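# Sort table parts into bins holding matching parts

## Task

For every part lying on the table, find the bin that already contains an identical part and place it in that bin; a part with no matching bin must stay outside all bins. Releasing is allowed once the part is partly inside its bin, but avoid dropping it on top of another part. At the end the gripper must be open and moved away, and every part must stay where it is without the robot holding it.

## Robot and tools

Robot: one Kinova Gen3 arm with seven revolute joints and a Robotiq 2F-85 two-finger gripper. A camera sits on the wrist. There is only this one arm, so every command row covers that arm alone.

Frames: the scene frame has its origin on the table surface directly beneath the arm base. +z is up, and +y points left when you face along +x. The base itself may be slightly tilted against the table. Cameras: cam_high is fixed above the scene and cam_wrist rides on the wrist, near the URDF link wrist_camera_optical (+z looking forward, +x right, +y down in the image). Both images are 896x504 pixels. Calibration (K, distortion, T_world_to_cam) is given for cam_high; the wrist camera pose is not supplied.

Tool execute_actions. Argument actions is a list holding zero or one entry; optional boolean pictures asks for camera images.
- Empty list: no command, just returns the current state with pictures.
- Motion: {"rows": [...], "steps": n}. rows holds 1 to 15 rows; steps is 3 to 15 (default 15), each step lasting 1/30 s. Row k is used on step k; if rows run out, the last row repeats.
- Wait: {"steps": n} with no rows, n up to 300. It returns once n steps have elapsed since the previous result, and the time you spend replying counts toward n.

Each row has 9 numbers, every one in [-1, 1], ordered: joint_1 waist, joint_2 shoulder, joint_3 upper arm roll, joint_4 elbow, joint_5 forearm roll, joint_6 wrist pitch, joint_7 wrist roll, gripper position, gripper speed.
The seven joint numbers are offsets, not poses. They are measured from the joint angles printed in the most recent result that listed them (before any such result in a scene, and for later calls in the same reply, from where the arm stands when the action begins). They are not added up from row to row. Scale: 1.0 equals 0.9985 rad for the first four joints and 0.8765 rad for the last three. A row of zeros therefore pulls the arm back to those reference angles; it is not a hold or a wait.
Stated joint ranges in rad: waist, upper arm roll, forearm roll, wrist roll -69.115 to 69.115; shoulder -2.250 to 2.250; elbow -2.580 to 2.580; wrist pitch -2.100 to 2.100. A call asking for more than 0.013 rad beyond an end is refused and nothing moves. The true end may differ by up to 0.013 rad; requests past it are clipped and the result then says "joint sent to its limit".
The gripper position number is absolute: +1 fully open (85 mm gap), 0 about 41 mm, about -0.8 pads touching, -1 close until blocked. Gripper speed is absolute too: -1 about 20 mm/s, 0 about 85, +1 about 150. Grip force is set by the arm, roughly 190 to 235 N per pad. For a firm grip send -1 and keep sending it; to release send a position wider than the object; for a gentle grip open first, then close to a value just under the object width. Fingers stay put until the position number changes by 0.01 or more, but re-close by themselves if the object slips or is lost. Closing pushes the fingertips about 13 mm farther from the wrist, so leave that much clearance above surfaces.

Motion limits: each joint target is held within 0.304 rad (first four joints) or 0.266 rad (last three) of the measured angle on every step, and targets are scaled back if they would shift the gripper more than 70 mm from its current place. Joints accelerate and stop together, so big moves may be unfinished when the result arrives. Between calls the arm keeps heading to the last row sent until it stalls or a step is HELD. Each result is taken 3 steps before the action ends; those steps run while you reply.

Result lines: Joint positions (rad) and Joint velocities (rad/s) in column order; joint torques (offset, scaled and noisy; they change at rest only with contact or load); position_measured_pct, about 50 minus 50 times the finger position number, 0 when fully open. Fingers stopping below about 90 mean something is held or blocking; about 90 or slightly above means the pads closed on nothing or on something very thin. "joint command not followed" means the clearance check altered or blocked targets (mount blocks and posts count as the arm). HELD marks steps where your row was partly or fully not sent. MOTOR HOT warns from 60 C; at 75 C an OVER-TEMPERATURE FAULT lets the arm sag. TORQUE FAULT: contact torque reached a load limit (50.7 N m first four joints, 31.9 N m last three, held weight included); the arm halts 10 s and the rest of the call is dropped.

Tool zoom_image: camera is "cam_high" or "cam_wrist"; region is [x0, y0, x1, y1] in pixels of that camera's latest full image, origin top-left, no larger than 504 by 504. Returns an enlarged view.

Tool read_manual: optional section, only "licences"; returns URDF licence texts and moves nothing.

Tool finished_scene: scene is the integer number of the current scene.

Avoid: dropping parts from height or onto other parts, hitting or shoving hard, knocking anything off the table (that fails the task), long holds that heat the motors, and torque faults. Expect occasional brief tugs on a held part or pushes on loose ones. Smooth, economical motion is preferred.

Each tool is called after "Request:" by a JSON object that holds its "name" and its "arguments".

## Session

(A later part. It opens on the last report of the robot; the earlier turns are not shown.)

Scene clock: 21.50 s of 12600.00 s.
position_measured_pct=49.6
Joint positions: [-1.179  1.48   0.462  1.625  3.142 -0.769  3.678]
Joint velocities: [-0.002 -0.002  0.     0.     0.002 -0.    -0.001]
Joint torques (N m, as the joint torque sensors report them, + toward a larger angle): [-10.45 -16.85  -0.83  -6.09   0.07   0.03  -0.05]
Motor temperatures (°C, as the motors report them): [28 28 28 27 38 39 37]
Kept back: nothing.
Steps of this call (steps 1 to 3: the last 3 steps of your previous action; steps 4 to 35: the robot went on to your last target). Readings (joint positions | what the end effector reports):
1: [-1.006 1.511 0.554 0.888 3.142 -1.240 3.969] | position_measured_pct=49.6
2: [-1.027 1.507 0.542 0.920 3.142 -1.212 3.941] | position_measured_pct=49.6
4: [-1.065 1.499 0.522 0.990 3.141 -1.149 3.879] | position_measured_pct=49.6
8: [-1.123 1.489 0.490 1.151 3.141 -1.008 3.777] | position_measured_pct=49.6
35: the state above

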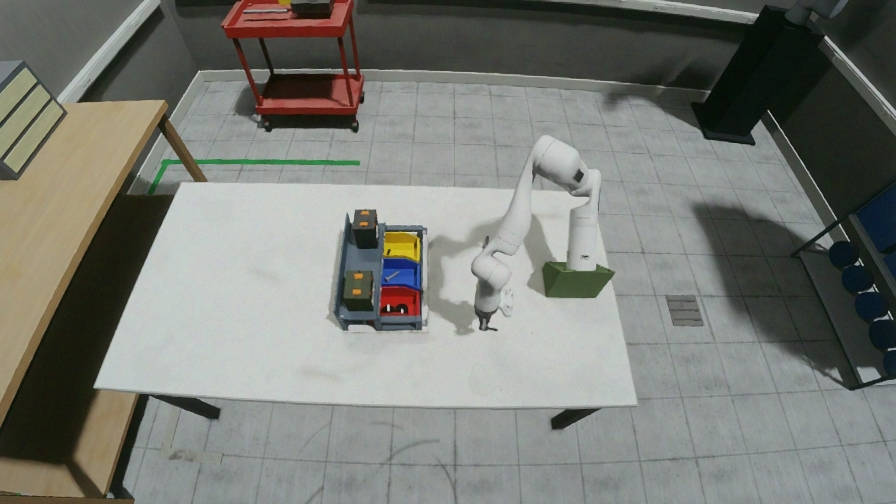

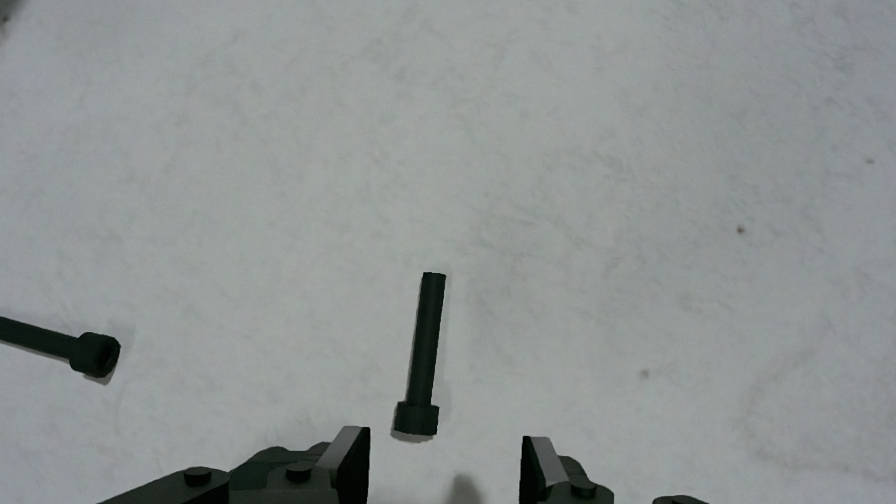

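Request:
{"name": "execute_actions", "arguments": {"actions": [{"rows":[[0.042,0.095,-0.013,0.068,0,0.16,-0.14,0,0]]}]}}

Request:
{"name": "execute_actions", "arguments": {"actions": [{"steps":6}], "pictures": true}}

Scene clock: 22.03 s of 12600.00 s.
position_measured_pct=49.6
Joint positions: [-1.138  1.573  0.449  1.693  3.142 -0.629  3.556]
Joint velocities: [ 0.009  0.017  0.003 -0.     0.002  0.003  0.   ]
Joint torques (N m, as the joint torque sensors report them, + toward a larger angle): [-10.13 -17.43  -0.25  -5.67   0.1   -0.26  -0.17]
Motor temperatures (°C, as the motors report them): [28 28 28 27 38 39 37]
Steps of this call (steps 1 to 4: the robot went on to your last target; steps 5 to 16: the first 12 steps of this action). Readings (joint positions | what the end effector reports):
5: [-1.179 1.481 0.462 1.626 3.142 -0.768 3.677] | position_measured_pct=49.6
6: [-1.176 1.487 0.462 1.629 3.142 -0.760 3.671] | position_measured_pct=49.6
8: [-1.163 1.516 0.458 1.647 3.142 -0.720 3.637] | position_measured_pct=49.6
12: [-1.139 1.570 0.449 1.691 3.142 -0.634 3.560] | position_measured_pct=49.6
16: the state above

Scene clock: 22.23 s of 12600.00 s.
position_measured_pct=49.6
Joint positions: [-1.137  1.574  0.449  1.693  3.142 -0.629  3.556]
Joint velocities: [ 0.001  0.003  0.    -0.001  0.001  0.    -0.   ]
Joint torques (N m, as the joint torque sensors report them, + toward a larger angle): [-10.52 -17.68  -0.26  -5.05   0.08  -0.2   -0.2 ]
Motor temperatures (°C, as the motors report them): [28 28 28 27 38 39 37]
Kept back: nothing.
Steps of this call (steps 1 to 3: the last 3 steps of your previous action; steps 4 to 6: the robot went on to your last target). Readings (joint positions | what the end effector reports):
1: [-1.138 1.573 0.449 1.693 3.142 -0.629 3.556] | position_measured_pct=49.6
2: [-1.138 1.573 0.449 1.693 3.142 -0.629 3.556] | position_measured_pct=49.6
4: [-1.137 1.574 0.449 1.693 3.142 -0.629 3.556] | position_measured_pct=49.6
6: the state above

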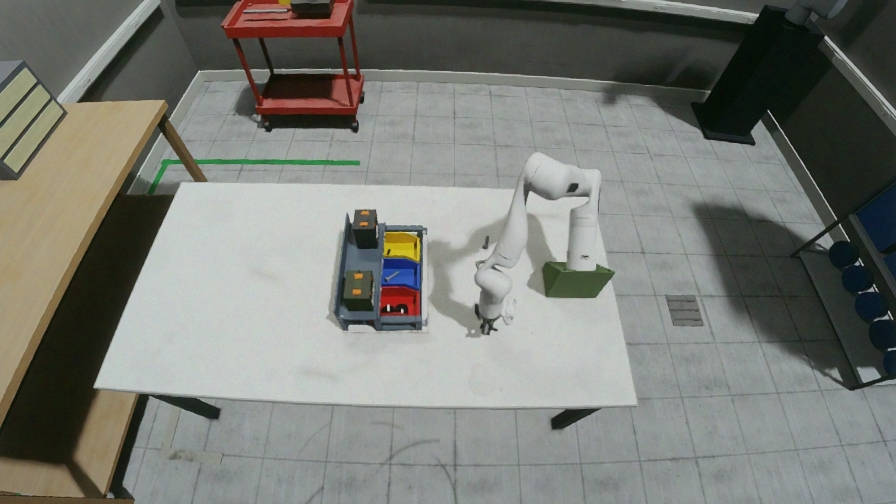

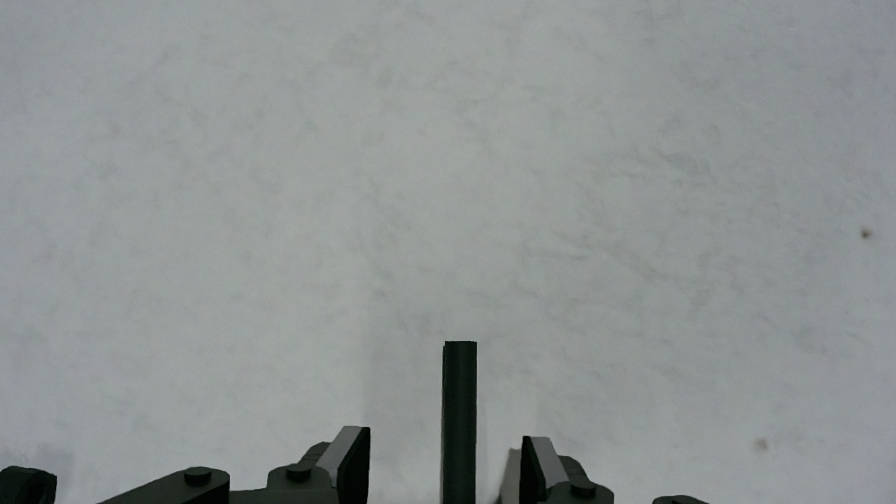

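Request:
{"name": "execute_actions", "arguments": {"actions": [{"rows":[[0.007,0.0145,0,0,0,0.03,0,-0.3,0]]}]}}

Request:
{"name": "execute_actions", "arguments": {"actions": [{"rows":[[0,0,0,0,0,0,0,-1,0]]}], "pictures": true}}

Scene clock: 22.73 s of 12600.00 s.
position_measured_pct=65.1
Joint positions: [-1.13   1.589  0.449  1.693  3.142 -0.602  3.556]
Joint velocities: [ 0.001  0.002 -0.    -0.    -0.     0.     0.001]
Joint torques (N m, as the joint torque sensors report them, + toward a larger angle): [-10.25 -18.04  -0.57  -4.71   0.15  -0.14  -0.1 ]
Motor temperatures (°C, as the motors report them): [28 28 28 27 38 39 37]
Steps of this call (steps 1 to 3: the robot went on to your last target; steps 4 to 15: the first 12 steps of this action). Readings (joint positions | what the end effector reports):
4: [-1.137 1.576 0.449 1.693 3.142 -0.627 3.556] | position_measured_pct=49.6
5: [-1.134 1.582 0.449 1.692 3.142 -0.619 3.556] | position_measured_pct=50.4
7: [-1.131 1.588 0.449 1.693 3.142 -0.604 3.556] | position_measured_pct=54.4
11: [-1.131 1.588 0.449 1.693 3.142 -0.602 3.556] | position_measured_pct=63.9
15: the state above

Scene clock: 23.23 s of 12600.00 s.
position_measured_pct=86.5
Joint positions: [-1.131  1.588  0.449  1.693  3.142 -0.603  3.556]
Joint velocities: [-0.    -0.    -0.    -0.     0.001  0.001 -0.002]
Joint torques (N m, as the joint torque sensors report them, + toward a larger angle): [-10.15 -16.76  -0.73  -5.34   0.13   0.1   -0.23]
Motor temperatures (°C, as the motors report them): [28 28 28 27 38 39 37]
Steps of this call (steps 1 to 3: the last 3 steps of your previous action; steps 4 to 15: the first 12 steps of this action, its rows measured from where the robot was after step 3). Readings (joint positions | what the end effector reports):
3: [-1.130 1.589 0.449 1.693 3.142 -0.602 3.556] | position_measured_pct=65.1
4: [-1.130 1.589 0.449 1.693 3.142 -0.602 3.556] | position_measured_pct=65.1
5: [-1.130 1.589 0.449 1.693 3.142 -0.602 3.556] | position_measured_pct=65.9
7: [-1.130 1.589 0.449 1.693 3.142 -0.602 3.556] | position_measured_pct=69.8
11: [-1.130 1.589 0.449 1.693 3.142 -0.602 3.556] | position_measured_pct=81.3
15: the state above

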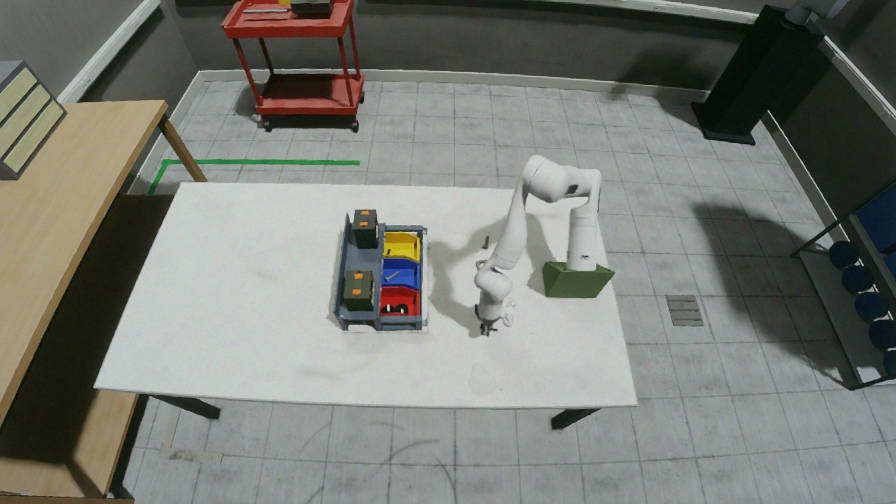

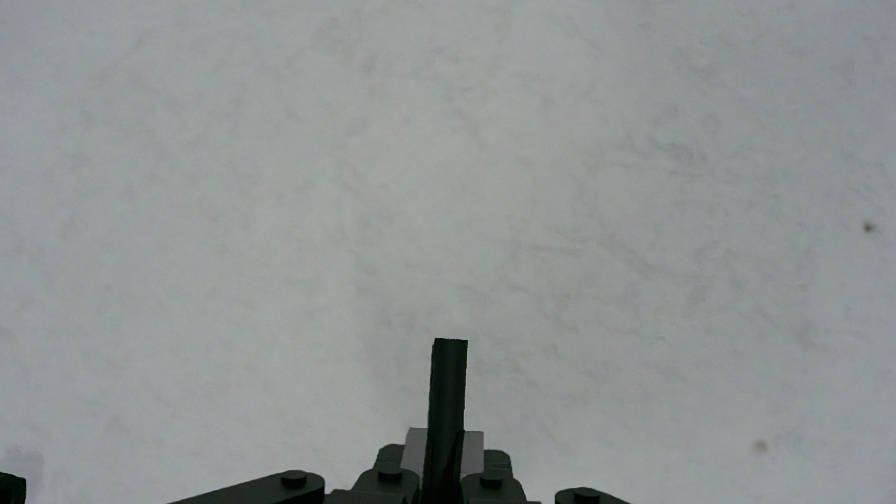

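Request:
{"name": "execute_actions", "arguments": {"actions": [{"rows":[[-0.13,-0.27,0,-0.1,0,-0.45,0,-1,0]]}]}}

Request:
{"name": "execute_actions", "arguments": {"actions": [{"steps":10}]}}

Request:
{"name": "execute_actions", "arguments": {"actions": [{"rows":[[0.579,-0.035,0.422,-0.547,0,-0.257,-0.69,-1,0]]}]}}

Request:
{"name": "execute_actions", "arguments": {"actions": [{"steps":30}], "pictures": true}}

Scene clock: 23.90 s of 12600.00 s.
position_measured_pct=86.5
Joint positions: [-1.238  1.366  0.449  1.61   3.142 -0.909  3.556]
Joint velocities: [-0.291 -0.601  0.    -0.234 -0.001 -1.166 -0.001]
Joint torques (N m, as the joint torque sensors report them, + toward a larger angle): [ -9.37 -15.55  -0.82  -7.02  -0.06  -0.11  -0.25]
Motor temperatures (°C, as the motors report them): [28 28 28 27 38 39 37]
Steps of this call (steps 1 to 3: the last 3 steps of your previous action; steps 4 to 8: the robot went on to your last target; steps 9 to 20: the first 12 steps of this action). Readings (joint positions | what the end effector reports):
9: [-1.131 1.587 0.449 1.693 3.142 -0.603 3.556] | position_measured_pct=86.5
10: [-1.134 1.581 0.449 1.692 3.142 -0.609 3.556] | position_measured_pct=86.5
12: [-1.148 1.552 0.449 1.683 3.142 -0.635 3.556] | position_measured_pct=86.5
16: [-1.195 1.454 0.449 1.645 3.142 -0.749 3.556] | position_measured_pct=86.5
20: the state above

Scene clock: 24.23 s of 12600.00 s.
position_measured_pct=86.5
Joint positions: [-1.26   1.32   0.449  1.593  3.142 -0.997  3.556]
Joint velocities: [-0.006 -0.01  -0.    -0.    -0.001  0.     0.   ]
Joint torques (N m, as the joint torque sensors report them, + toward a larger angle): [ -9.45 -16.16  -0.78  -7.54   0.17  -0.17  -0.14]
Motor temperatures (°C, as the motors report them): [28 28 28 27 38 39 37]
Kept back: nothing.
Steps of this call (steps 1 to 3: the last 3 steps of your previous action; steps 4 to 10: the robot went on to your last target). Readings (joint positions | what the end effector reports):
1: [-1.247 1.348 0.449 1.603 3.142 -0.945 3.556] | position_measured_pct=86.5
2: [-1.253 1.335 0.449 1.597 3.142 -0.972 3.556] | position_measured_pct=86.5
4: [-1.258 1.325 0.449 1.593 3.141 -0.995 3.556] | position_measured_pct=86.5
8: [-1.260 1.321 0.449 1.593 3.142 -0.997 3.556] | position_measured_pct=86.5
10: the state above

Scene clock: 24.63 s of 12600.00 s.
position_measured_pct=86.5
Joint positions: [-1.053  1.302  0.642  1.39   3.141 -1.114  3.38 ]
Joint velocities: [ 0.651 -0.041  0.549 -0.65   0.002 -0.257 -0.566]
Joint torques (N m, as the joint torque sensors report them, + toward a larger angle): [-13.75 -15.07  -0.25  -7.61   0.17  -0.4   -0.34]
Motor temperatures (°C, as the motors report them): [28 28 28 27 38 39 37]
Steps of this call (steps 1 to 12: the first 12 steps of this action). Readings (joint positions | what the end effector reports):
1: [-1.259 1.319 0.450 1.592 3.141 -0.998 3.555] | position_measured_pct=86.5
2: [-1.252 1.319 0.453 1.587 3.140 -1.002 3.551] | position_measured_pct=86.5
4: [-1.223 1.316 0.476 1.560 3.139 -1.022 3.528] | position_measured_pct=86.5
8: [-1.138 1.308 0.562 1.474 3.141 -1.075 3.453] | position_measured_pct=86.5
12: the state above

Scene clock: 25.63 s of 12600.00 s.
position_measured_pct=86.5
Joint positions: [-0.682  1.285  0.871  1.047  3.142 -1.222  2.951]
Joint velocities: [ 0.002  0.001  0.    -0.     0.     0.    -0.001]
Joint torques (N m, as the joint torque sensors report them, + toward a larger angle): [-18.65 -15.42   0.17  -8.35   0.07  -0.15  -0.26]
Motor temperatures (°C, as the motors report them): [28 28 28 27 38 39 37]
Kept back: nothing.
Steps of this call (steps 1 to 3: the last 3 steps of your previous action; steps 4 to 30: the robot went on to your last target). Readings (joint positions | what the end effector reports):
1: [-1.031 1.301 0.660 1.368 3.141 -1.123 3.361] | position_measured_pct=86.5
2: [-1.009 1.299 0.676 1.346 3.141 -1.131 3.341] | position_measured_pct=86.5
4: [-0.963 1.297 0.707 1.300 3.141 -1.145 3.301] | position_measured_pct=86.5
8: [-0.869 1.293 0.762 1.215 3.141 -1.171 3.207] | position_measured_pct=86.5
30: the state above

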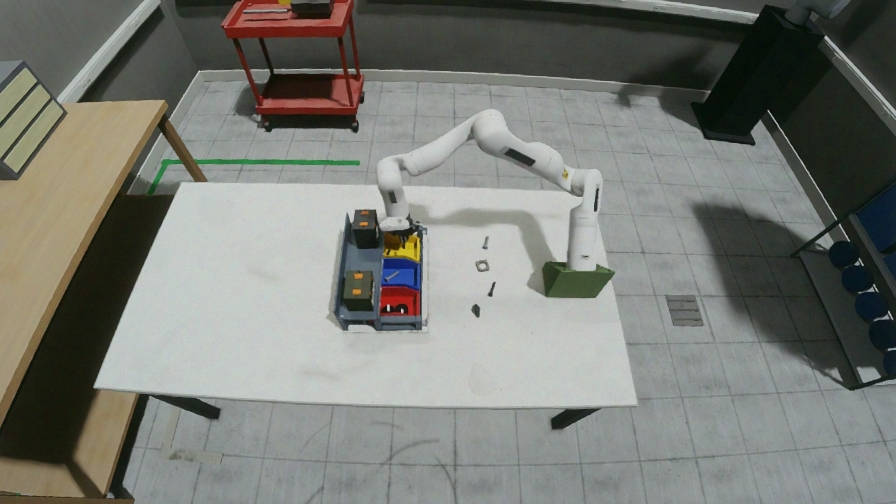

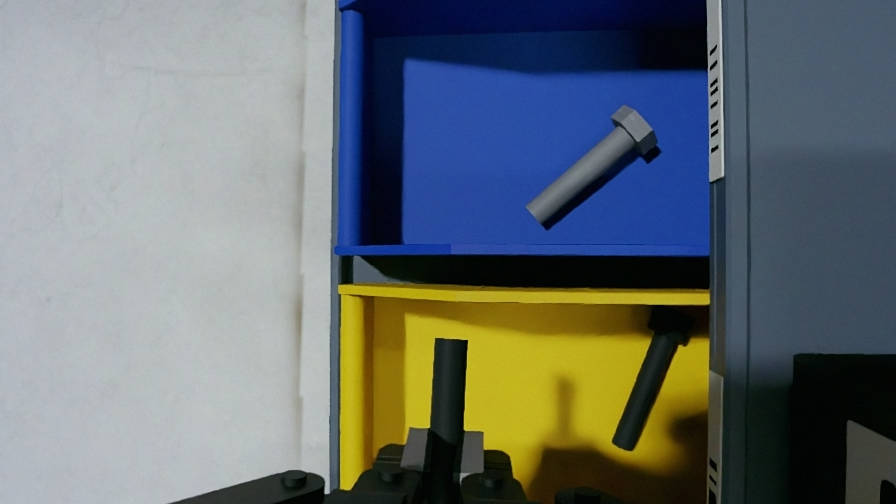

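Request:
{"name": "execute_actions", "arguments": {"actions": [{"rows":[[0.014,-0.015,0.012,0,0,0,0,-1,0],[0.014,-0.015,0.012,0,0,0,0,-1,0],[0.014,-0.015,0.012,0,0,0,0,-1,0],[0.1,0.055,-0.011,0.094,0,0.233,0,-1,0]]}]}}

Request:
{"name": "execute_actions", "arguments": {"actions": [{"steps":6}], "pictures": true}}

Request:
{"name": "execute_actions", "arguments": {"actions": [{"rows":[[0,0,0,0,0,0,0,-0.3,0]],"steps":10}]}}

Request:
{"name": "execute_actions", "arguments": {"actions": [{"rows":[[-0.1,-0.055,0.011,-0.084,0,-0.233,0,-0.3,0]]}]}}

Request:
{"name": "execute_actions", "arguments": {"actions": [{"rows":[[-0.468,0.005,-0.258,0.995,0,0.795,-0.857,0,0]]}]}}

Request:
{"name": "execute_actions", "arguments": {"actions": [{"steps":35}], "pictures": true}}

Scene clock: 26.33 s of 12600.00 s.
position_measured_pct=86.5
Joint positions: [-0.585  1.338  0.86   1.14   3.142 -1.023  2.951]
Joint velocities: [ 0.056  0.047 -0.022  0.093 -0.     0.173  0.002]
Joint torques (N m, as the joint torque sensors report them, + toward a larger angle): [-26.22 -21.33   0.29 -11.24   0.31  -0.19  -0.14]
Motor temperatures (°C, as the motors report them): [28 28 28 27 38 39 37]
Steps of this call (steps 1 to 9: the robot went on to your last target; steps 10 to 21: the first 12 steps of this action). Readings (joint positions | what the end effector reports):
10: [-0.681 1.283 0.871 1.047 3.141 -1.222 2.951] | position_measured_pct=86.5
11: [-0.676 1.278 0.872 1.047 3.140 -1.222 2.951] | position_measured_pct=86.5
13: [-0.667 1.271 0.882 1.048 3.142 -1.221 2.951] | position_measured_pct=86.5
17: [-0.621 1.304 0.873 1.091 3.142 -1.122 2.951] | position_measured_pct=86.5
21: the state above

Scene clock: 26.53 s of 12600.00 s.
position_measured_pct=86.5
Joint positions: [-0.583  1.339  0.86   1.141  3.142 -1.018  2.951]
Joint velocities: [ 0.004  0.004  0.    -0.     0.002 -0.     0.003]
Joint torques (N m, as the joint torque sensors report them, + toward a larger angle): [-19.46 -15.83   0.01  -7.57   0.09  -0.34  -0.19]
Motor temperatures (°C, as the motors report them): [28 28 28 27 38 39 37]
Kept back: nothing.
Steps of this call (steps 1 to 3: the last 3 steps of your previous action; steps 4 to 6: the robot went on to your last target). Readings (joint positions | what the end effector reports):
1: [-0.584 1.339 0.860 1.142 3.142 -1.020 2.951] | position_measured_pct=86.5
2: [-0.583 1.339 0.860 1.141 3.142 -1.019 2.951] | position_measured_pct=86.5
4: [-0.583 1.339 0.860 1.141 3.142 -1.018 2.951] | position_measured_pct=86.5
6: the state above

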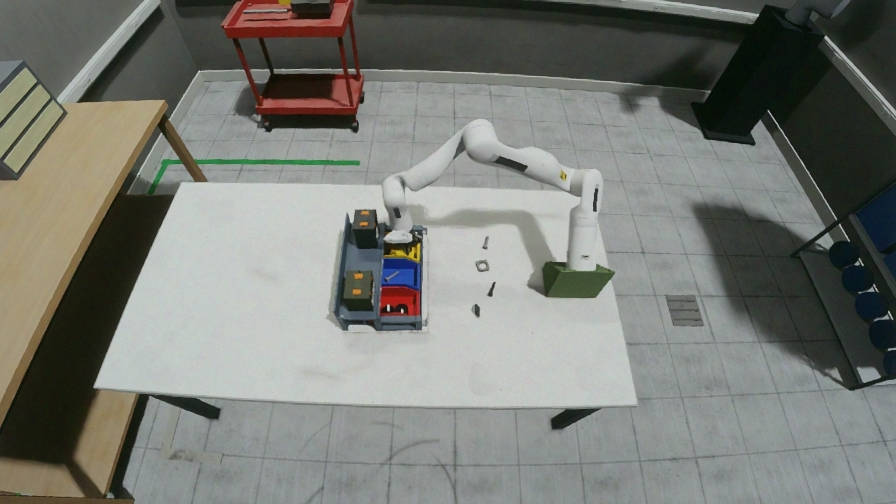

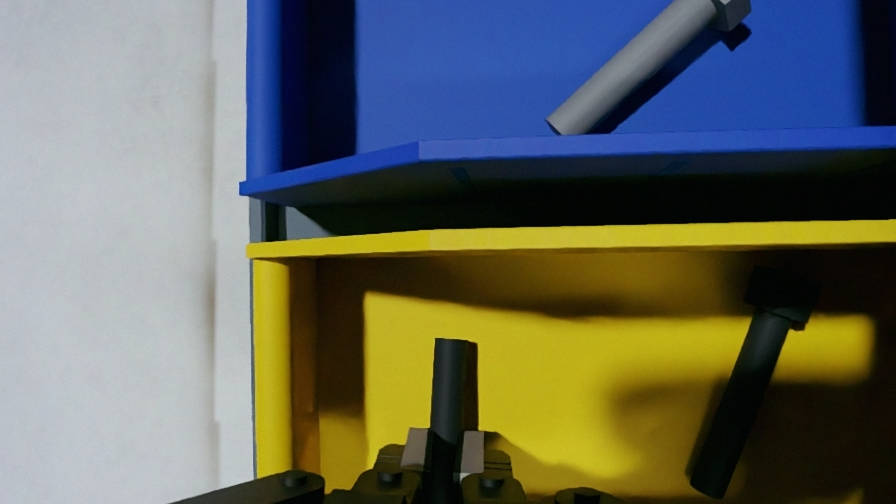

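Scene clock: 26.77 s of 12600.00 s.
position_measured_pct=73.4
Joint positions: [-0.583  1.339  0.86   1.141  3.142 -1.018  2.951]
Joint velocities: [ 0.     0.001 -0.    -0.     0.     0.    -0.001]
Joint torques (N m, as the joint torque sensors report them, + toward a larger angle): [-19.48 -15.04   0.09  -7.47   0.09  -0.31  -0.05]
Motor temperatures (°C, as the motors report them): [28 28 28 27 38 39 37]
Steps of this call (steps 1 to 7: the first 7 steps of this action). Readings (joint positions | what the end effector reports):
1: [-0.583 1.339 0.860 1.141 3.142 -1.018 2.951] | position_measured_pct=86.5
2: [-0.583 1.339 0.860 1.141 3.142 -1.018 2.951] | position_measured_pct=86.5
4: [-0.583 1.339 0.860 1.141 3.142 -1.018 2.951] | position_measured_pct=81.7
7: the state above

Scene clock: 27.27 s of 12600.00 s.
position_measured_pct=65.1
Joint positions: [-0.681  1.285  0.871  1.057  3.142 -1.222  2.951]
Joint velocities: [-0.009 -0.007  0.006  0.008  0.003 -0.006 -0.001]
Joint torques (N m, as the joint torque sensors report them, + toward a larger angle): [-19.03 -15.11   0.32  -8.63   0.36  -0.47  -0.25]
Motor temperatures (°C, as the motors report them): [28 28 28 27 38 39 37]
Steps of this call (steps 1 to 3: the last 3 steps of your previous action; steps 4 to 15: the first 12 steps of this action, its rows measured from where the robot was after step 3). Readings (joint positions | what the end effector reports):
3: [-0.583 1.339 0.860 1.141 3.142 -1.018 2.951] | position_measured_pct=66.7
4: [-0.584 1.339 0.860 1.140 3.142 -1.020 2.951] | position_measured_pct=65.9
5: [-0.589 1.336 0.861 1.137 3.142 -1.030 2.951] | position_measured_pct=65.5
7: [-0.615 1.322 0.864 1.117 3.142 -1.081 2.951] | position_measured_pct=65.1
11: [-0.675 1.289 0.869 1.062 3.141 -1.207 2.951] | position_measured_pct=65.1
15: the state above

Scene clock: 27.77 s of 12600.00 s.
position_measured_pct=50.0
Joint positions: [-0.903  1.286  0.731  1.274  3.142 -1.031  2.763]
Joint velocities: [-0.729  0.008 -0.356  0.768 -0.005  0.682 -0.678]
Joint torques (N m, as the joint torque sensors report them, + toward a larger angle): [-15.53 -15.5   -0.42  -8.09  -0.27  -0.05  -0.45]
Motor temperatures (°C, as the motors report them): [28 28 28 27 38 39 37]
Steps of this call (steps 1 to 3: the last 3 steps of your previous action; steps 4 to 15: the first 12 steps of this action, its rows measured from where the robot was after step 3). Readings (joint positions | what the end effector reports):
3: [-0.682 1.285 0.871 1.057 3.142 -1.222 2.951] | position_measured_pct=65.1
4: [-0.683 1.285 0.870 1.058 3.142 -1.221 2.950] | position_measured_pct=65.1
5: [-0.689 1.284 0.868 1.064 3.143 -1.216 2.946] | position_measured_pct=64.7
7: [-0.718 1.283 0.848 1.092 3.144 -1.192 2.923] | position_measured_pct=60.3
11: [-0.807 1.285 0.782 1.178 3.142 -1.115 2.847] | position_measured_pct=51.2
15: the state above

Scene clock: 28.93 s of 12600.00 s.
position_measured_pct=50.0
Joint positions: [-1.149  1.29   0.613  2.05   3.142 -0.526  2.2  ]
Joint velocities: [-0.003 -0.001  0.001  0.    -0.     0.    -0.001]
Joint torques (N m, as the joint torque sensors report them, + toward a larger angle): [ -9.6  -12.12  -0.62  -4.26   0.1   -0.24  -0.23]
Motor temperatures (°C, as the motors report them): [28 28 28 27 38 39 37]
Kept back: nothing.
Steps of this call (steps 1 to 3: the last 3 steps of your previous action; steps 4 to 35: the robot went on to your last target). Readings (joint positions | what the end effector reports):
1: [-0.927 1.286 0.719 1.300 3.142 -1.008 2.739] | position_measured_pct=50.0
2: [-0.950 1.286 0.708 1.328 3.142 -0.983 2.715] | position_measured_pct=50.0
4: [-0.994 1.287 0.687 1.390 3.142 -0.928 2.660] | position_measured_pct=50.0
8: [-1.064 1.288 0.652 1.536 3.141 -0.799 2.532] | position_measured_pct=50.0
35: the state above

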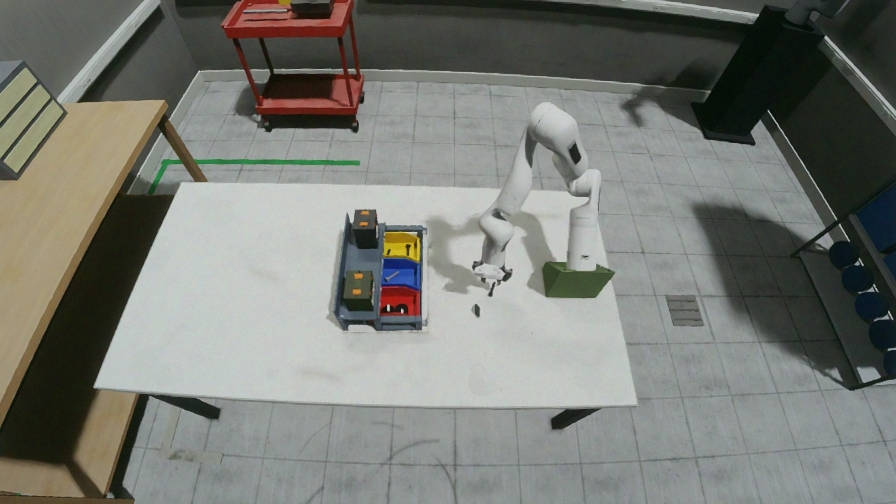

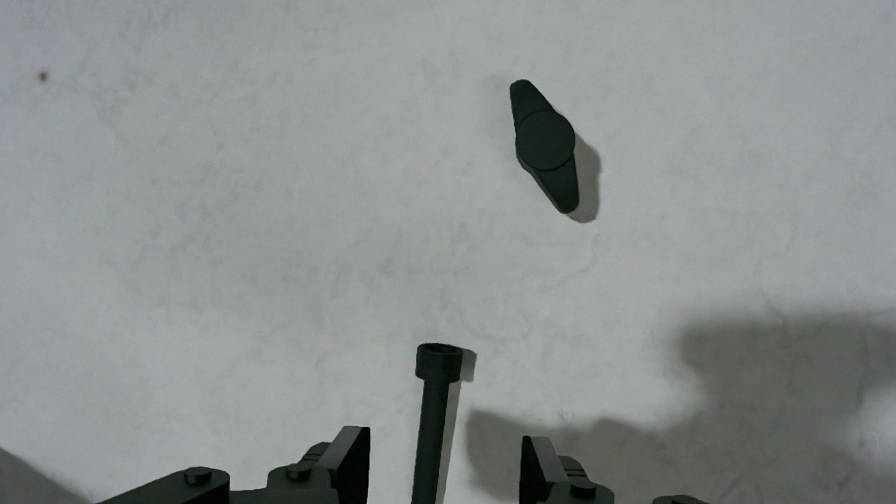

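Request:
{"name": "execute_actions", "arguments": {"actions": [{"rows":[[0.0815,0.1145,-0.018,0.054,0,0.221,-0.08,-0.2,0]]}]}}

Request:
{"name": "execute_actions", "arguments": {"actions": [{"steps":8}]}}

Request:
{"name": "execute_actions", "arguments": {"actions": [{"rows":[[0,0,0,0,0,0,0,-1,0.3]]}], "pictures": true}}

Scene clock: 29.47 s of 12600.00 s.
position_measured_pct=59.9
Joint positions: [-1.07   1.401  0.595  2.104  3.142 -0.332  2.129]
Joint velocities: [ 0.021  0.032  0.001  0.003  0.001  0.005 -0.002]
Joint torques (N m, as the joint torque sensors report them, + toward a larger angle): [-10.31 -12.71  -0.41  -2.37   0.12  -0.28  -0.25]
Motor temperatures (°C, as the motors report them): [28 28 28 27 38 39 37]
Steps of this call (steps 1 to 4: the robot went on to your last target; steps 5 to 16: the first 12 steps of this action). Readings (joint positions | what the end effector reports):
5: [-1.148 1.291 0.613 2.051 3.142 -0.524 2.199] | position_measured_pct=50.0
6: [-1.143 1.298 0.612 2.053 3.142 -0.515 2.196] | position_measured_pct=50.4
8: [-1.122 1.328 0.608 2.065 3.142 -0.470 2.180] | position_measured_pct=54.4
12: [-1.075 1.394 0.597 2.100 3.142 -0.348 2.135] | position_measured_pct=59.5
16: the state above

Scene clock: 29.73 s of 12600.00 s.
position_measured_pct=59.9
Joint positions: [-1.069  1.402  0.595  2.104  3.142 -0.332  2.129]
Joint velocities: [ 0.002  0.    -0.    -0.     0.    -0.     0.001]
Joint torques (N m, as the joint torque sensors report them, + toward a larger angle): [ -9.16 -11.09  -0.01  -2.39   0.36  -0.14  -0.34]
Motor temperatures (°C, as the motors report them): [28 28 28 27 38 39 37]
Kept back: nothing.
Steps of this call (steps 1 to 3: the last 3 steps of your previous action; steps 4 to 8: the robot went on to your last target). Readings (joint positions | what the end effector reports):
1: [-1.069 1.401 0.595 2.104 3.142 -0.332 2.129] | position_measured_pct=59.9
2: [-1.069 1.402 0.595 2.104 3.142 -0.332 2.129] | position_measured_pct=59.9
4: [-1.069 1.402 0.595 2.104 3.142 -0.332 2.129] | position_measured_pct=59.9
8: the state above

Scene clock: 30.13 s of 12600.00 s.
position_measured_pct=86.5
Joint positions: [-1.07   1.402  0.595  2.104  3.142 -0.332  2.129]
Joint velocities: [-0.001 -0.002 -0.     0.001  0.002  0.001  0.   ]
Joint torques (N m, as the joint torque sensors report them, + toward a larger angle): [ -9.33 -11.83  -0.51  -2.77   0.15   0.22  -0.21]
Motor temperatures (°C, as the motors report them): [28 28 28 27 38 39 37]
Steps of this call (steps 1 to 12: the first 12 steps of this action). Readings (joint positions | what the end effector reports):
1: [-1.069 1.402 0.595 2.104 3.142 -0.332 2.129] | position_measured_pct=59.9
2: [-1.070 1.401 0.595 2.104 3.142 -0.332 2.129] | position_measured_pct=60.7
4: [-1.069 1.402 0.595 2.104 3.142 -0.332 2.129] | position_measured_pct=65.9
8: [-1.069 1.402 0.595 2.104 3.142 -0.332 2.129] | position_measured_pct=79.8
12: the state above

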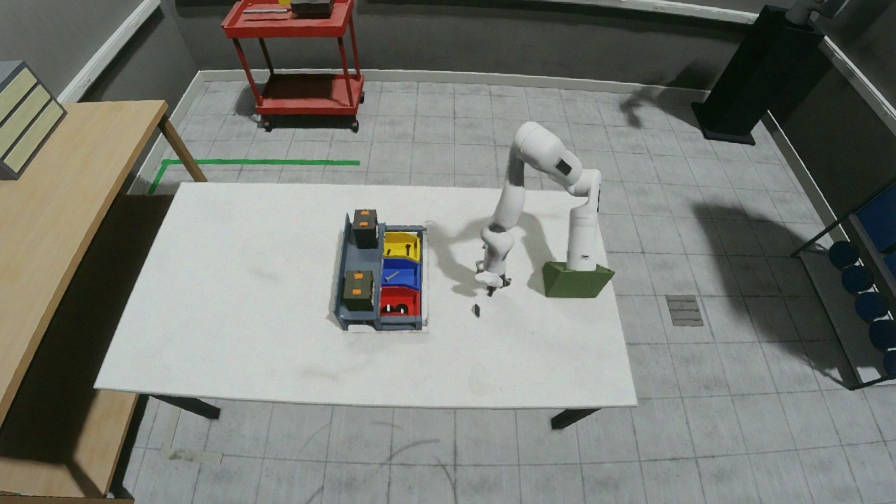

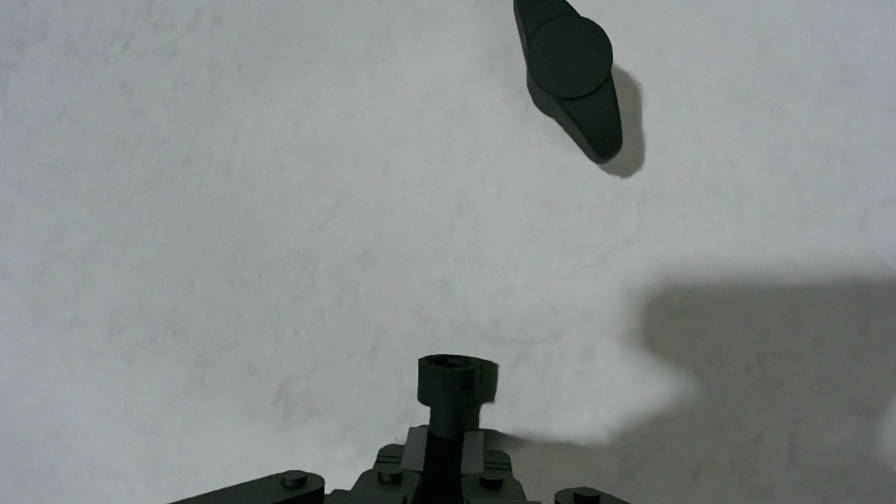

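Request:
{"name": "execute_actions", "arguments": {"actions": [{"rows":[[-0.1,-0.2,0,-0.5,0,-0.7,0.4,-1,0]]}]}}

Request:
{"name": "execute_actions", "arguments": {"actions": [{"steps":16}]}}

Request:
{"name": "execute_actions", "arguments": {"actions": [{"rows":[[0.503,0.068,0.288,-0.558,0,-0.22,0.538,-1,0]]}]}}

Request:
{"name": "execute_actions", "arguments": {"actions": [{"steps":25}]}}

Request:
{"name": "execute_actions", "arguments": {"actions": [{"rows":[[0.06,0.049,-0.016,0.066,0,0.163,0,-1,0]]}], "pictures": true}}

Request:
{"name": "zoom_image", "arguments": {"camera": "cam_high", "region": [340, 180, 500, 320]}}

Scene clock: 30.77 s of 12600.00 s.
position_measured_pct=86.5
Joint positions: [-1.129  1.281  0.595  1.861  3.142 -0.546  2.327]
Joint velocities: [-0.135 -0.269 -0.    -0.866 -0.001 -0.777  0.532]
Joint torques (N m, as the joint torque sensors report them, + toward a larger angle): [-11.58 -13.55  -0.53  -5.39  -0.09   0.37  -0.3 ]
Motor temperatures (°C, as the motors report them): [28 28 28 27 38 39 37]
Steps of this call (steps 1 to 3: the last 3 steps of your previous action; steps 4 to 7: the robot went on to your last target; steps 8 to 19: the first 12 steps of this action). Readings (joint positions | what the end effector reports):
8: [-1.070 1.401 0.595 2.103 3.142 -0.333 2.130] | position_measured_pct=86.5
9: [-1.072 1.396 0.595 2.099 3.142 -0.338 2.134] | position_measured_pct=86.5
11: [-1.081 1.377 0.595 2.072 3.142 -0.362 2.158] | position_measured_pct=86.5
15: [-1.109 1.322 0.595 1.972 3.142 -0.449 2.245] | position_measured_pct=86.5
19: the state above

Scene clock: 31.30 s of 12600.00 s.
position_measured_pct=86.5
Joint positions: [-1.169  1.202  0.595  1.605  3.142 -0.946  2.48 ]
Joint velocities: [ 0.    -0.005  0.001 -0.005 -0.002 -0.001 -0.001]
Joint torques (N m, as the joint torque sensors report them, + toward a larger angle): [-11.53 -13.03  -1.09  -8.19  -0.19   0.01   0.07]
Motor temperatures (°C, as the motors report them): [28 28 28 27 38 39 37]
Kept back: nothing.
Steps of this call (steps 1 to 3: the last 3 steps of your previous action; steps 4 to 16: the robot went on to your last target). Readings (joint positions | what the end effector reports):
1: [-1.134 1.272 0.595 1.832 3.142 -0.574 2.345] | position_measured_pct=86.5
2: [-1.138 1.263 0.595 1.802 3.142 -0.604 2.363] | position_measured_pct=86.5
4: [-1.148 1.244 0.595 1.741 3.142 -0.679 2.399] | position_measured_pct=86.5
8: [-1.162 1.217 0.595 1.653 3.142 -0.841 2.451] | position_measured_pct=86.5
16: the state above

Scene clock: 31.70 s of 12600.00 s.
position_measured_pct=86.5
Joint positions: [-0.944  1.242  0.753  1.384  3.141 -1.053  2.671]
Joint velocities: [ 0.747  0.076  0.368 -0.748  0.003 -0.242  0.655]
Joint torques (N m, as the joint torque sensors report them, + toward a larger angle): [-15.06 -13.89  -1.04  -8.57  -0.05  -0.29   0.11]
Motor temperatures (°C, as the motors report them): [28 28 28 27 38 39 37]
Steps of this call (steps 1 to 12: the first 12 steps of this action). Readings (joint positions | what the end effector reports):
1: [-1.168 1.203 0.596 1.604 3.141 -0.947 2.481] | position_measured_pct=86.5
2: [-1.162 1.205 0.599 1.598 3.141 -0.950 2.485] | position_measured_pct=86.5
4: [-1.133 1.213 0.621 1.571 3.140 -0.967 2.508] | position_measured_pct=86.5
8: [-1.041 1.230 0.696 1.481 3.141 -1.015 2.587] | position_measured_pct=86.5
12: the state above

Scene clock: 32.53 s of 12600.00 s.
position_measured_pct=86.5
Joint positions: [-0.667  1.27   0.883  1.048  3.142 -1.139  2.952]
Joint velocities: [ 0.003  0.001 -0.    -0.001  0.001 -0.    -0.001]
Joint torques (N m, as the joint torque sensors report them, + toward a larger angle): [-19.92 -14.95   0.03  -8.84   0.22   0.07  -0.19]
Motor temperatures (°C, as the motors report them): [28 28 28 27 38 39 37]
Kept back: nothing.
Steps of this call (steps 1 to 3: the last 3 steps of your previous action; steps 4 to 25: the robot went on to your last target). Readings (joint positions | what the end effector reports):
1: [-0.919 1.244 0.765 1.359 3.141 -1.061 2.693] | position_measured_pct=86.5
2: [-0.896 1.247 0.776 1.333 3.141 -1.068 2.716] | position_measured_pct=86.5
4: [-0.851 1.251 0.798 1.278 3.141 -1.082 2.762] | position_measured_pct=86.5
8: [-0.763 1.260 0.838 1.167 3.141 -1.109 2.853] | position_measured_pct=86.5
25: the state above

Scene clock: 32.93 s of 12600.00 s.
position_measured_pct=86.5
Joint positions: [-0.61   1.317  0.867  1.116  3.141 -1.     2.952]
Joint velocities: [-0.002  0.001  0.     0.001 -0.003  0.    -0.001]
Joint torques (N m, as the joint torque sensors report them, + toward a larger angle): [-17.61 -13.94   0.25 -10.21   0.3    2.07  -0.28]
Motor temperatures (°C, as the motors report them): [28 28 28 27 38 39 37]
Steps of this call (steps 1 to 12: the first 12 steps of this action). Readings (joint positions | what the end effector reports):
1: [-0.666 1.271 0.883 1.049 3.142 -1.137 2.952] | position_measured_pct=86.5
2: [-0.662 1.274 0.882 1.052 3.142 -1.127 2.952] | position_measured_pct=86.5
4: [-0.640 1.292 0.876 1.075 3.142 -1.076 2.952] | position_measured_pct=86.5
8: [-0.610 1.317 0.867 1.115 3.141 -1.001 2.952] | position_measured_pct=86.5
12: the state above

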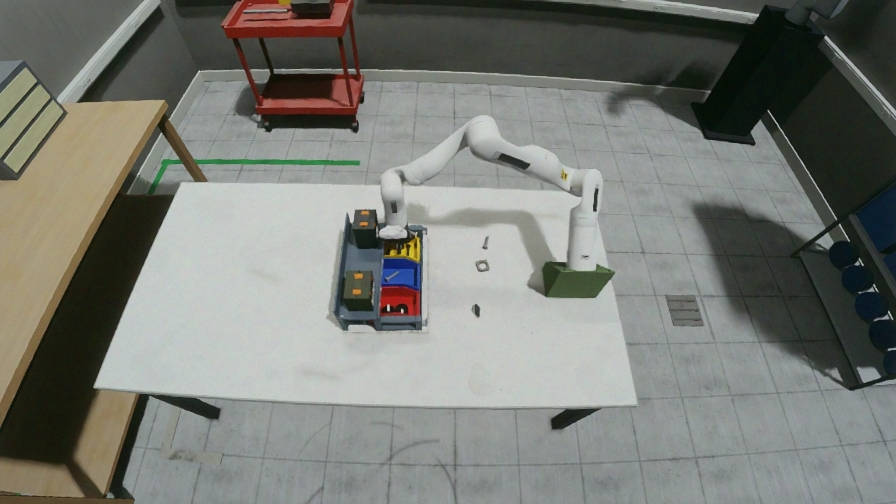

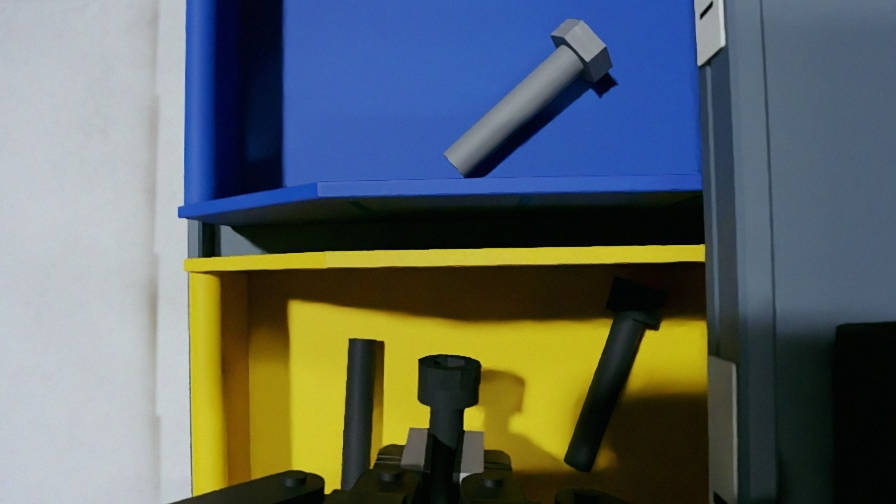

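Region (340, 180, 500, 320) of cam_high's 896x504 image, scaled by 3.150, with more detail than that image has; it fills the top 441 rows of this view, and the rest is white.

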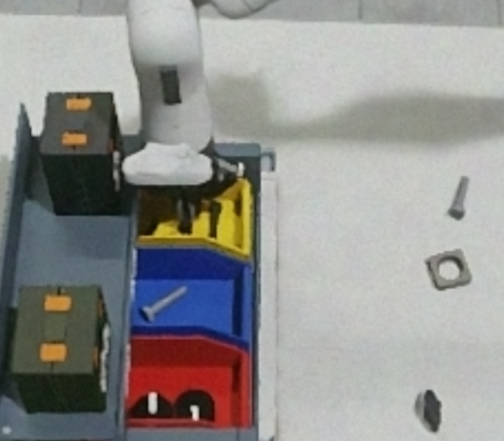

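Request:
{"name": "execute_actions", "arguments": {"actions": [{"rows":[[0,0,0,0,0,-0.02,0,-1,0],[0,0,0,0,0,-0.02,0,-1,0],[0,0,0,0,0,-0.02,0,-1,0],[0,0,0,0,0,-0.02,0,-0.5,0]],"steps":12}]}}

Request:
{"name": "execute_actions", "arguments": {"actions": [{"rows":[[-0.1,-0.08,0.03,0,0,-0.2,0,-0.5,0]]}]}}

Request:
{"name": "execute_actions", "arguments": {"actions": [{"rows":[[-0.2,-0.12,0.08,0.4,0,0.2,-0.25,0,0]]}]}}

Request:
{"name": "execute_actions", "arguments": {"actions": [{"steps":12}]}}

Request:
{"name": "execute_actions", "arguments": {"actions": [{"rows":[[-0.148,-0.098,0.07,0.77,0,0.686,0,0,0]]}]}}

Request:
{"name": "execute_actions", "arguments": {"actions": [{"steps":25}], "pictures": true}}

Scene clock: 33.43 s of 12600.00 s.
position_measured_pct=77.0
Joint positions: [-0.61   1.317  0.867  1.116  3.141 -1.017  2.952]
Joint velocities: [ 0.     0.001  0.    -0.001 -0.001  0.    -0.001]
Joint torques (N m, as the joint torque sensors report them, + toward a larger angle): [-18.84 -14.86  -0.05  -7.93   0.05   0.    -0.25]
Motor temperatures (°C, as the motors report them): [28 28 28 27 38 39 37]
Steps of this call (steps 1 to 3: the last 3 steps of your previous action; steps 4 to 6: the robot went on to your last target; steps 7 to 15: the first 9 steps of this action). Readings (joint positions | what the end effector reports):
7: [-0.610 1.317 0.867 1.116 3.141 -1.001 2.952] | position_measured_pct=86.5
8: [-0.611 1.316 0.867 1.116 3.141 -1.008 2.952] | position_measured_pct=86.5
10: [-0.611 1.316 0.867 1.116 3.141 -1.016 2.952] | position_measured_pct=86.5
14: [-0.610 1.317 0.867 1.116 3.141 -1.017 2.952] | position_measured_pct=79.0
15: the state above

Scene clock: 33.93 s of 12600.00 s.
position_measured_pct=75.0
Joint positions: [-0.708  1.239  0.897  1.116  3.142 -1.193  2.952]
Joint velocities: [-0.019 -0.013 -0.002  0.008 -0.001 -0.001 -0.001]
Joint torques (N m, as the joint torque sensors report them, + toward a larger angle): [-18.25 -14.37   0.35  -8.45   0.26  -0.36  -0.33]
Motor temperatures (°C, as the motors report them): [28 28 28 27 38 39 37]
Steps of this call (steps 1 to 3: the last 3 steps of your previous action; steps 4 to 15: the first 12 steps of this action, its rows measured from where the robot was after step 3). Readings (joint positions | what the end effector reports):
3: [-0.610 1.317 0.867 1.116 3.141 -1.017 2.952] | position_measured_pct=75.0
4: [-0.611 1.316 0.867 1.116 3.141 -1.019 2.952] | position_measured_pct=75.0
5: [-0.617 1.311 0.868 1.118 3.142 -1.027 2.952] | position_measured_pct=75.0
7: [-0.646 1.288 0.876 1.119 3.141 -1.074 2.952] | position_measured_pct=75.0
11: [-0.704 1.242 0.895 1.114 3.141 -1.184 2.952] | position_measured_pct=75.0
15: the state above

Scene clock: 34.43 s of 12600.00 s.
position_measured_pct=50.8
Joint positions: [-0.872  1.14   0.962  1.428  3.141 -1.048  2.771]
Joint velocities: [-0.341 -0.206  0.156  0.926  0.002  0.312 -0.421]
Joint torques (N m, as the joint torque sensors report them, + toward a larger angle): [-15.78 -11.34   0.32  -8.84   0.35   0.13   0.1 ]
Motor temperatures (°C, as the motors report them): [28 28 28 27 38 39 37]
Steps of this call (steps 1 to 3: the last 3 steps of your previous action; steps 4 to 15: the first 12 steps of this action, its rows measured from where the robot was after step 3). Readings (joint positions | what the end effector reports):
3: [-0.709 1.238 0.897 1.116 3.141 -1.193 2.952] | position_measured_pct=75.0
4: [-0.710 1.237 0.897 1.117 3.141 -1.192 2.951] | position_measured_pct=75.0
5: [-0.715 1.234 0.898 1.123 3.142 -1.188 2.947] | position_measured_pct=74.2
7: [-0.735 1.222 0.905 1.151 3.142 -1.171 2.928] | position_measured_pct=70.2
11: [-0.811 1.177 0.935 1.272 3.141 -1.103 2.847] | position_measured_pct=58.7
15: the state above

Scene clock: 34.83 s of 12600.00 s.
position_measured_pct=50.0
Joint positions: [-0.908  1.118  0.977  1.515  3.141 -1.017  2.732]
Joint velocities: [-0.008 -0.006  0.     0.002 -0.001  0.    -0.   ]
Joint torques (N m, as the joint torque sensors report them, + toward a larger angle): [-15.64 -10.67  -0.1   -7.14   0.26  -0.23  -0.15]
Motor temperatures (°C, as the motors report them): [28 28 28 27 38 39 37]
Kept back: nothing.
Steps of this call (steps 1 to 3: the last 3 steps of your previous action; steps 4 to 12: the robot went on to your last target). Readings (joint positions | what the end effector reports):
1: [-0.883 1.133 0.967 1.456 3.141 -1.038 2.759] | position_measured_pct=50.4
2: [-0.891 1.128 0.971 1.478 3.141 -1.030 2.748] | position_measured_pct=50.0
4: [-0.901 1.122 0.976 1.507 3.141 -1.021 2.736] | position_measured_pct=50.0
8: [-0.906 1.120 0.977 1.515 3.141 -1.018 2.732] | position_measured_pct=50.0
12: the state above

Scene clock: 35.23 s of 12600.00 s.
position_measured_pct=50.0
Joint positions: [-1.023  1.042  1.032  1.848  3.141 -0.725  2.732]
Joint velocities: [-0.186 -0.125  0.103  1.275  0.001  1.121  0.   ]
Joint torques (N m, as the joint torque sensors report them, + toward a larger angle): [-12.82  -7.61  -0.39  -6.92   0.12  -0.32  -0.09]
Motor temperatures (°C, as the motors report them): [28 28 28 27 38 39 37]
Steps of this call (steps 1 to 12: the first 12 steps of this action). Readings (joint positions | what the end effector reports):
1: [-0.909 1.118 0.977 1.516 3.141 -1.017 2.732] | position_measured_pct=50.0
2: [-0.912 1.115 0.978 1.522 3.141 -1.012 2.732] | position_measured_pct=50.0
4: [-0.928 1.105 0.984 1.549 3.141 -0.988 2.732] | position_measured_pct=50.0
8: [-0.983 1.069 1.010 1.671 3.141 -0.881 2.732] | position_measured_pct=50.0
12: the state above

Scene clock: 36.07 s of 12600.00 s.
position_measured_pct=50.0
Joint positions: [-1.056  1.021  1.047  2.284  3.141 -0.416  2.732]
Joint velocities: [-0.001 -0.    -0.     0.     0.001  0.    -0.002]
Joint torques (N m, as the joint torque sensors report them, + toward a larger angle): [-10.25  -5.67  -0.06  -3.15   0.21  -0.24  -0.18]
Motor temperatures (°C, as the motors report them): [28 28 28 27 38 39 37]
Kept back: nothing.
Steps of this call (steps 1 to 3: the last 3 steps of your previous action; steps 4 to 25: the robot went on to your last target). Readings (joint positions | what the end effector reports):
1: [-1.028 1.039 1.035 1.890 3.141 -0.688 2.732] | position_measured_pct=50.0
2: [-1.033 1.036 1.037 1.931 3.141 -0.652 2.732] | position_measured_pct=50.0
4: [-1.039 1.031 1.040 2.008 3.141 -0.586 2.732] | position_measured_pct=50.0
8: [-1.047 1.026 1.044 2.146 3.141 -0.497 2.732] | position_measured_pct=50.0
25: the state above

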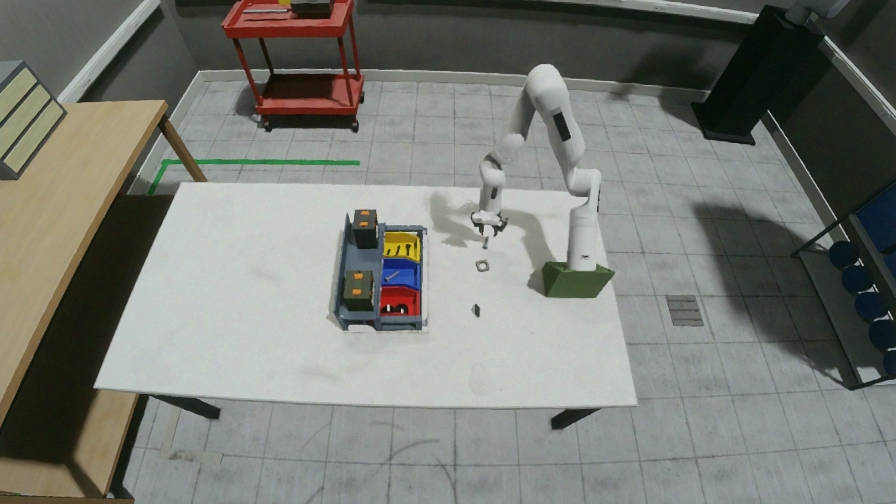

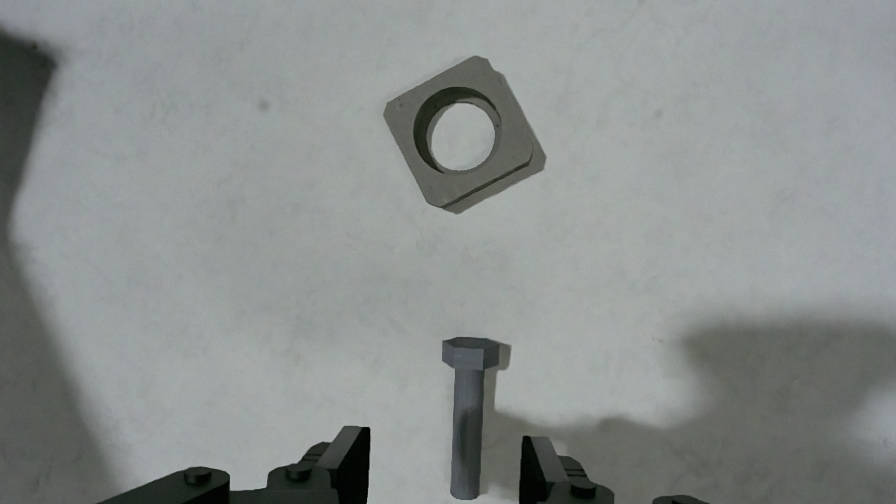

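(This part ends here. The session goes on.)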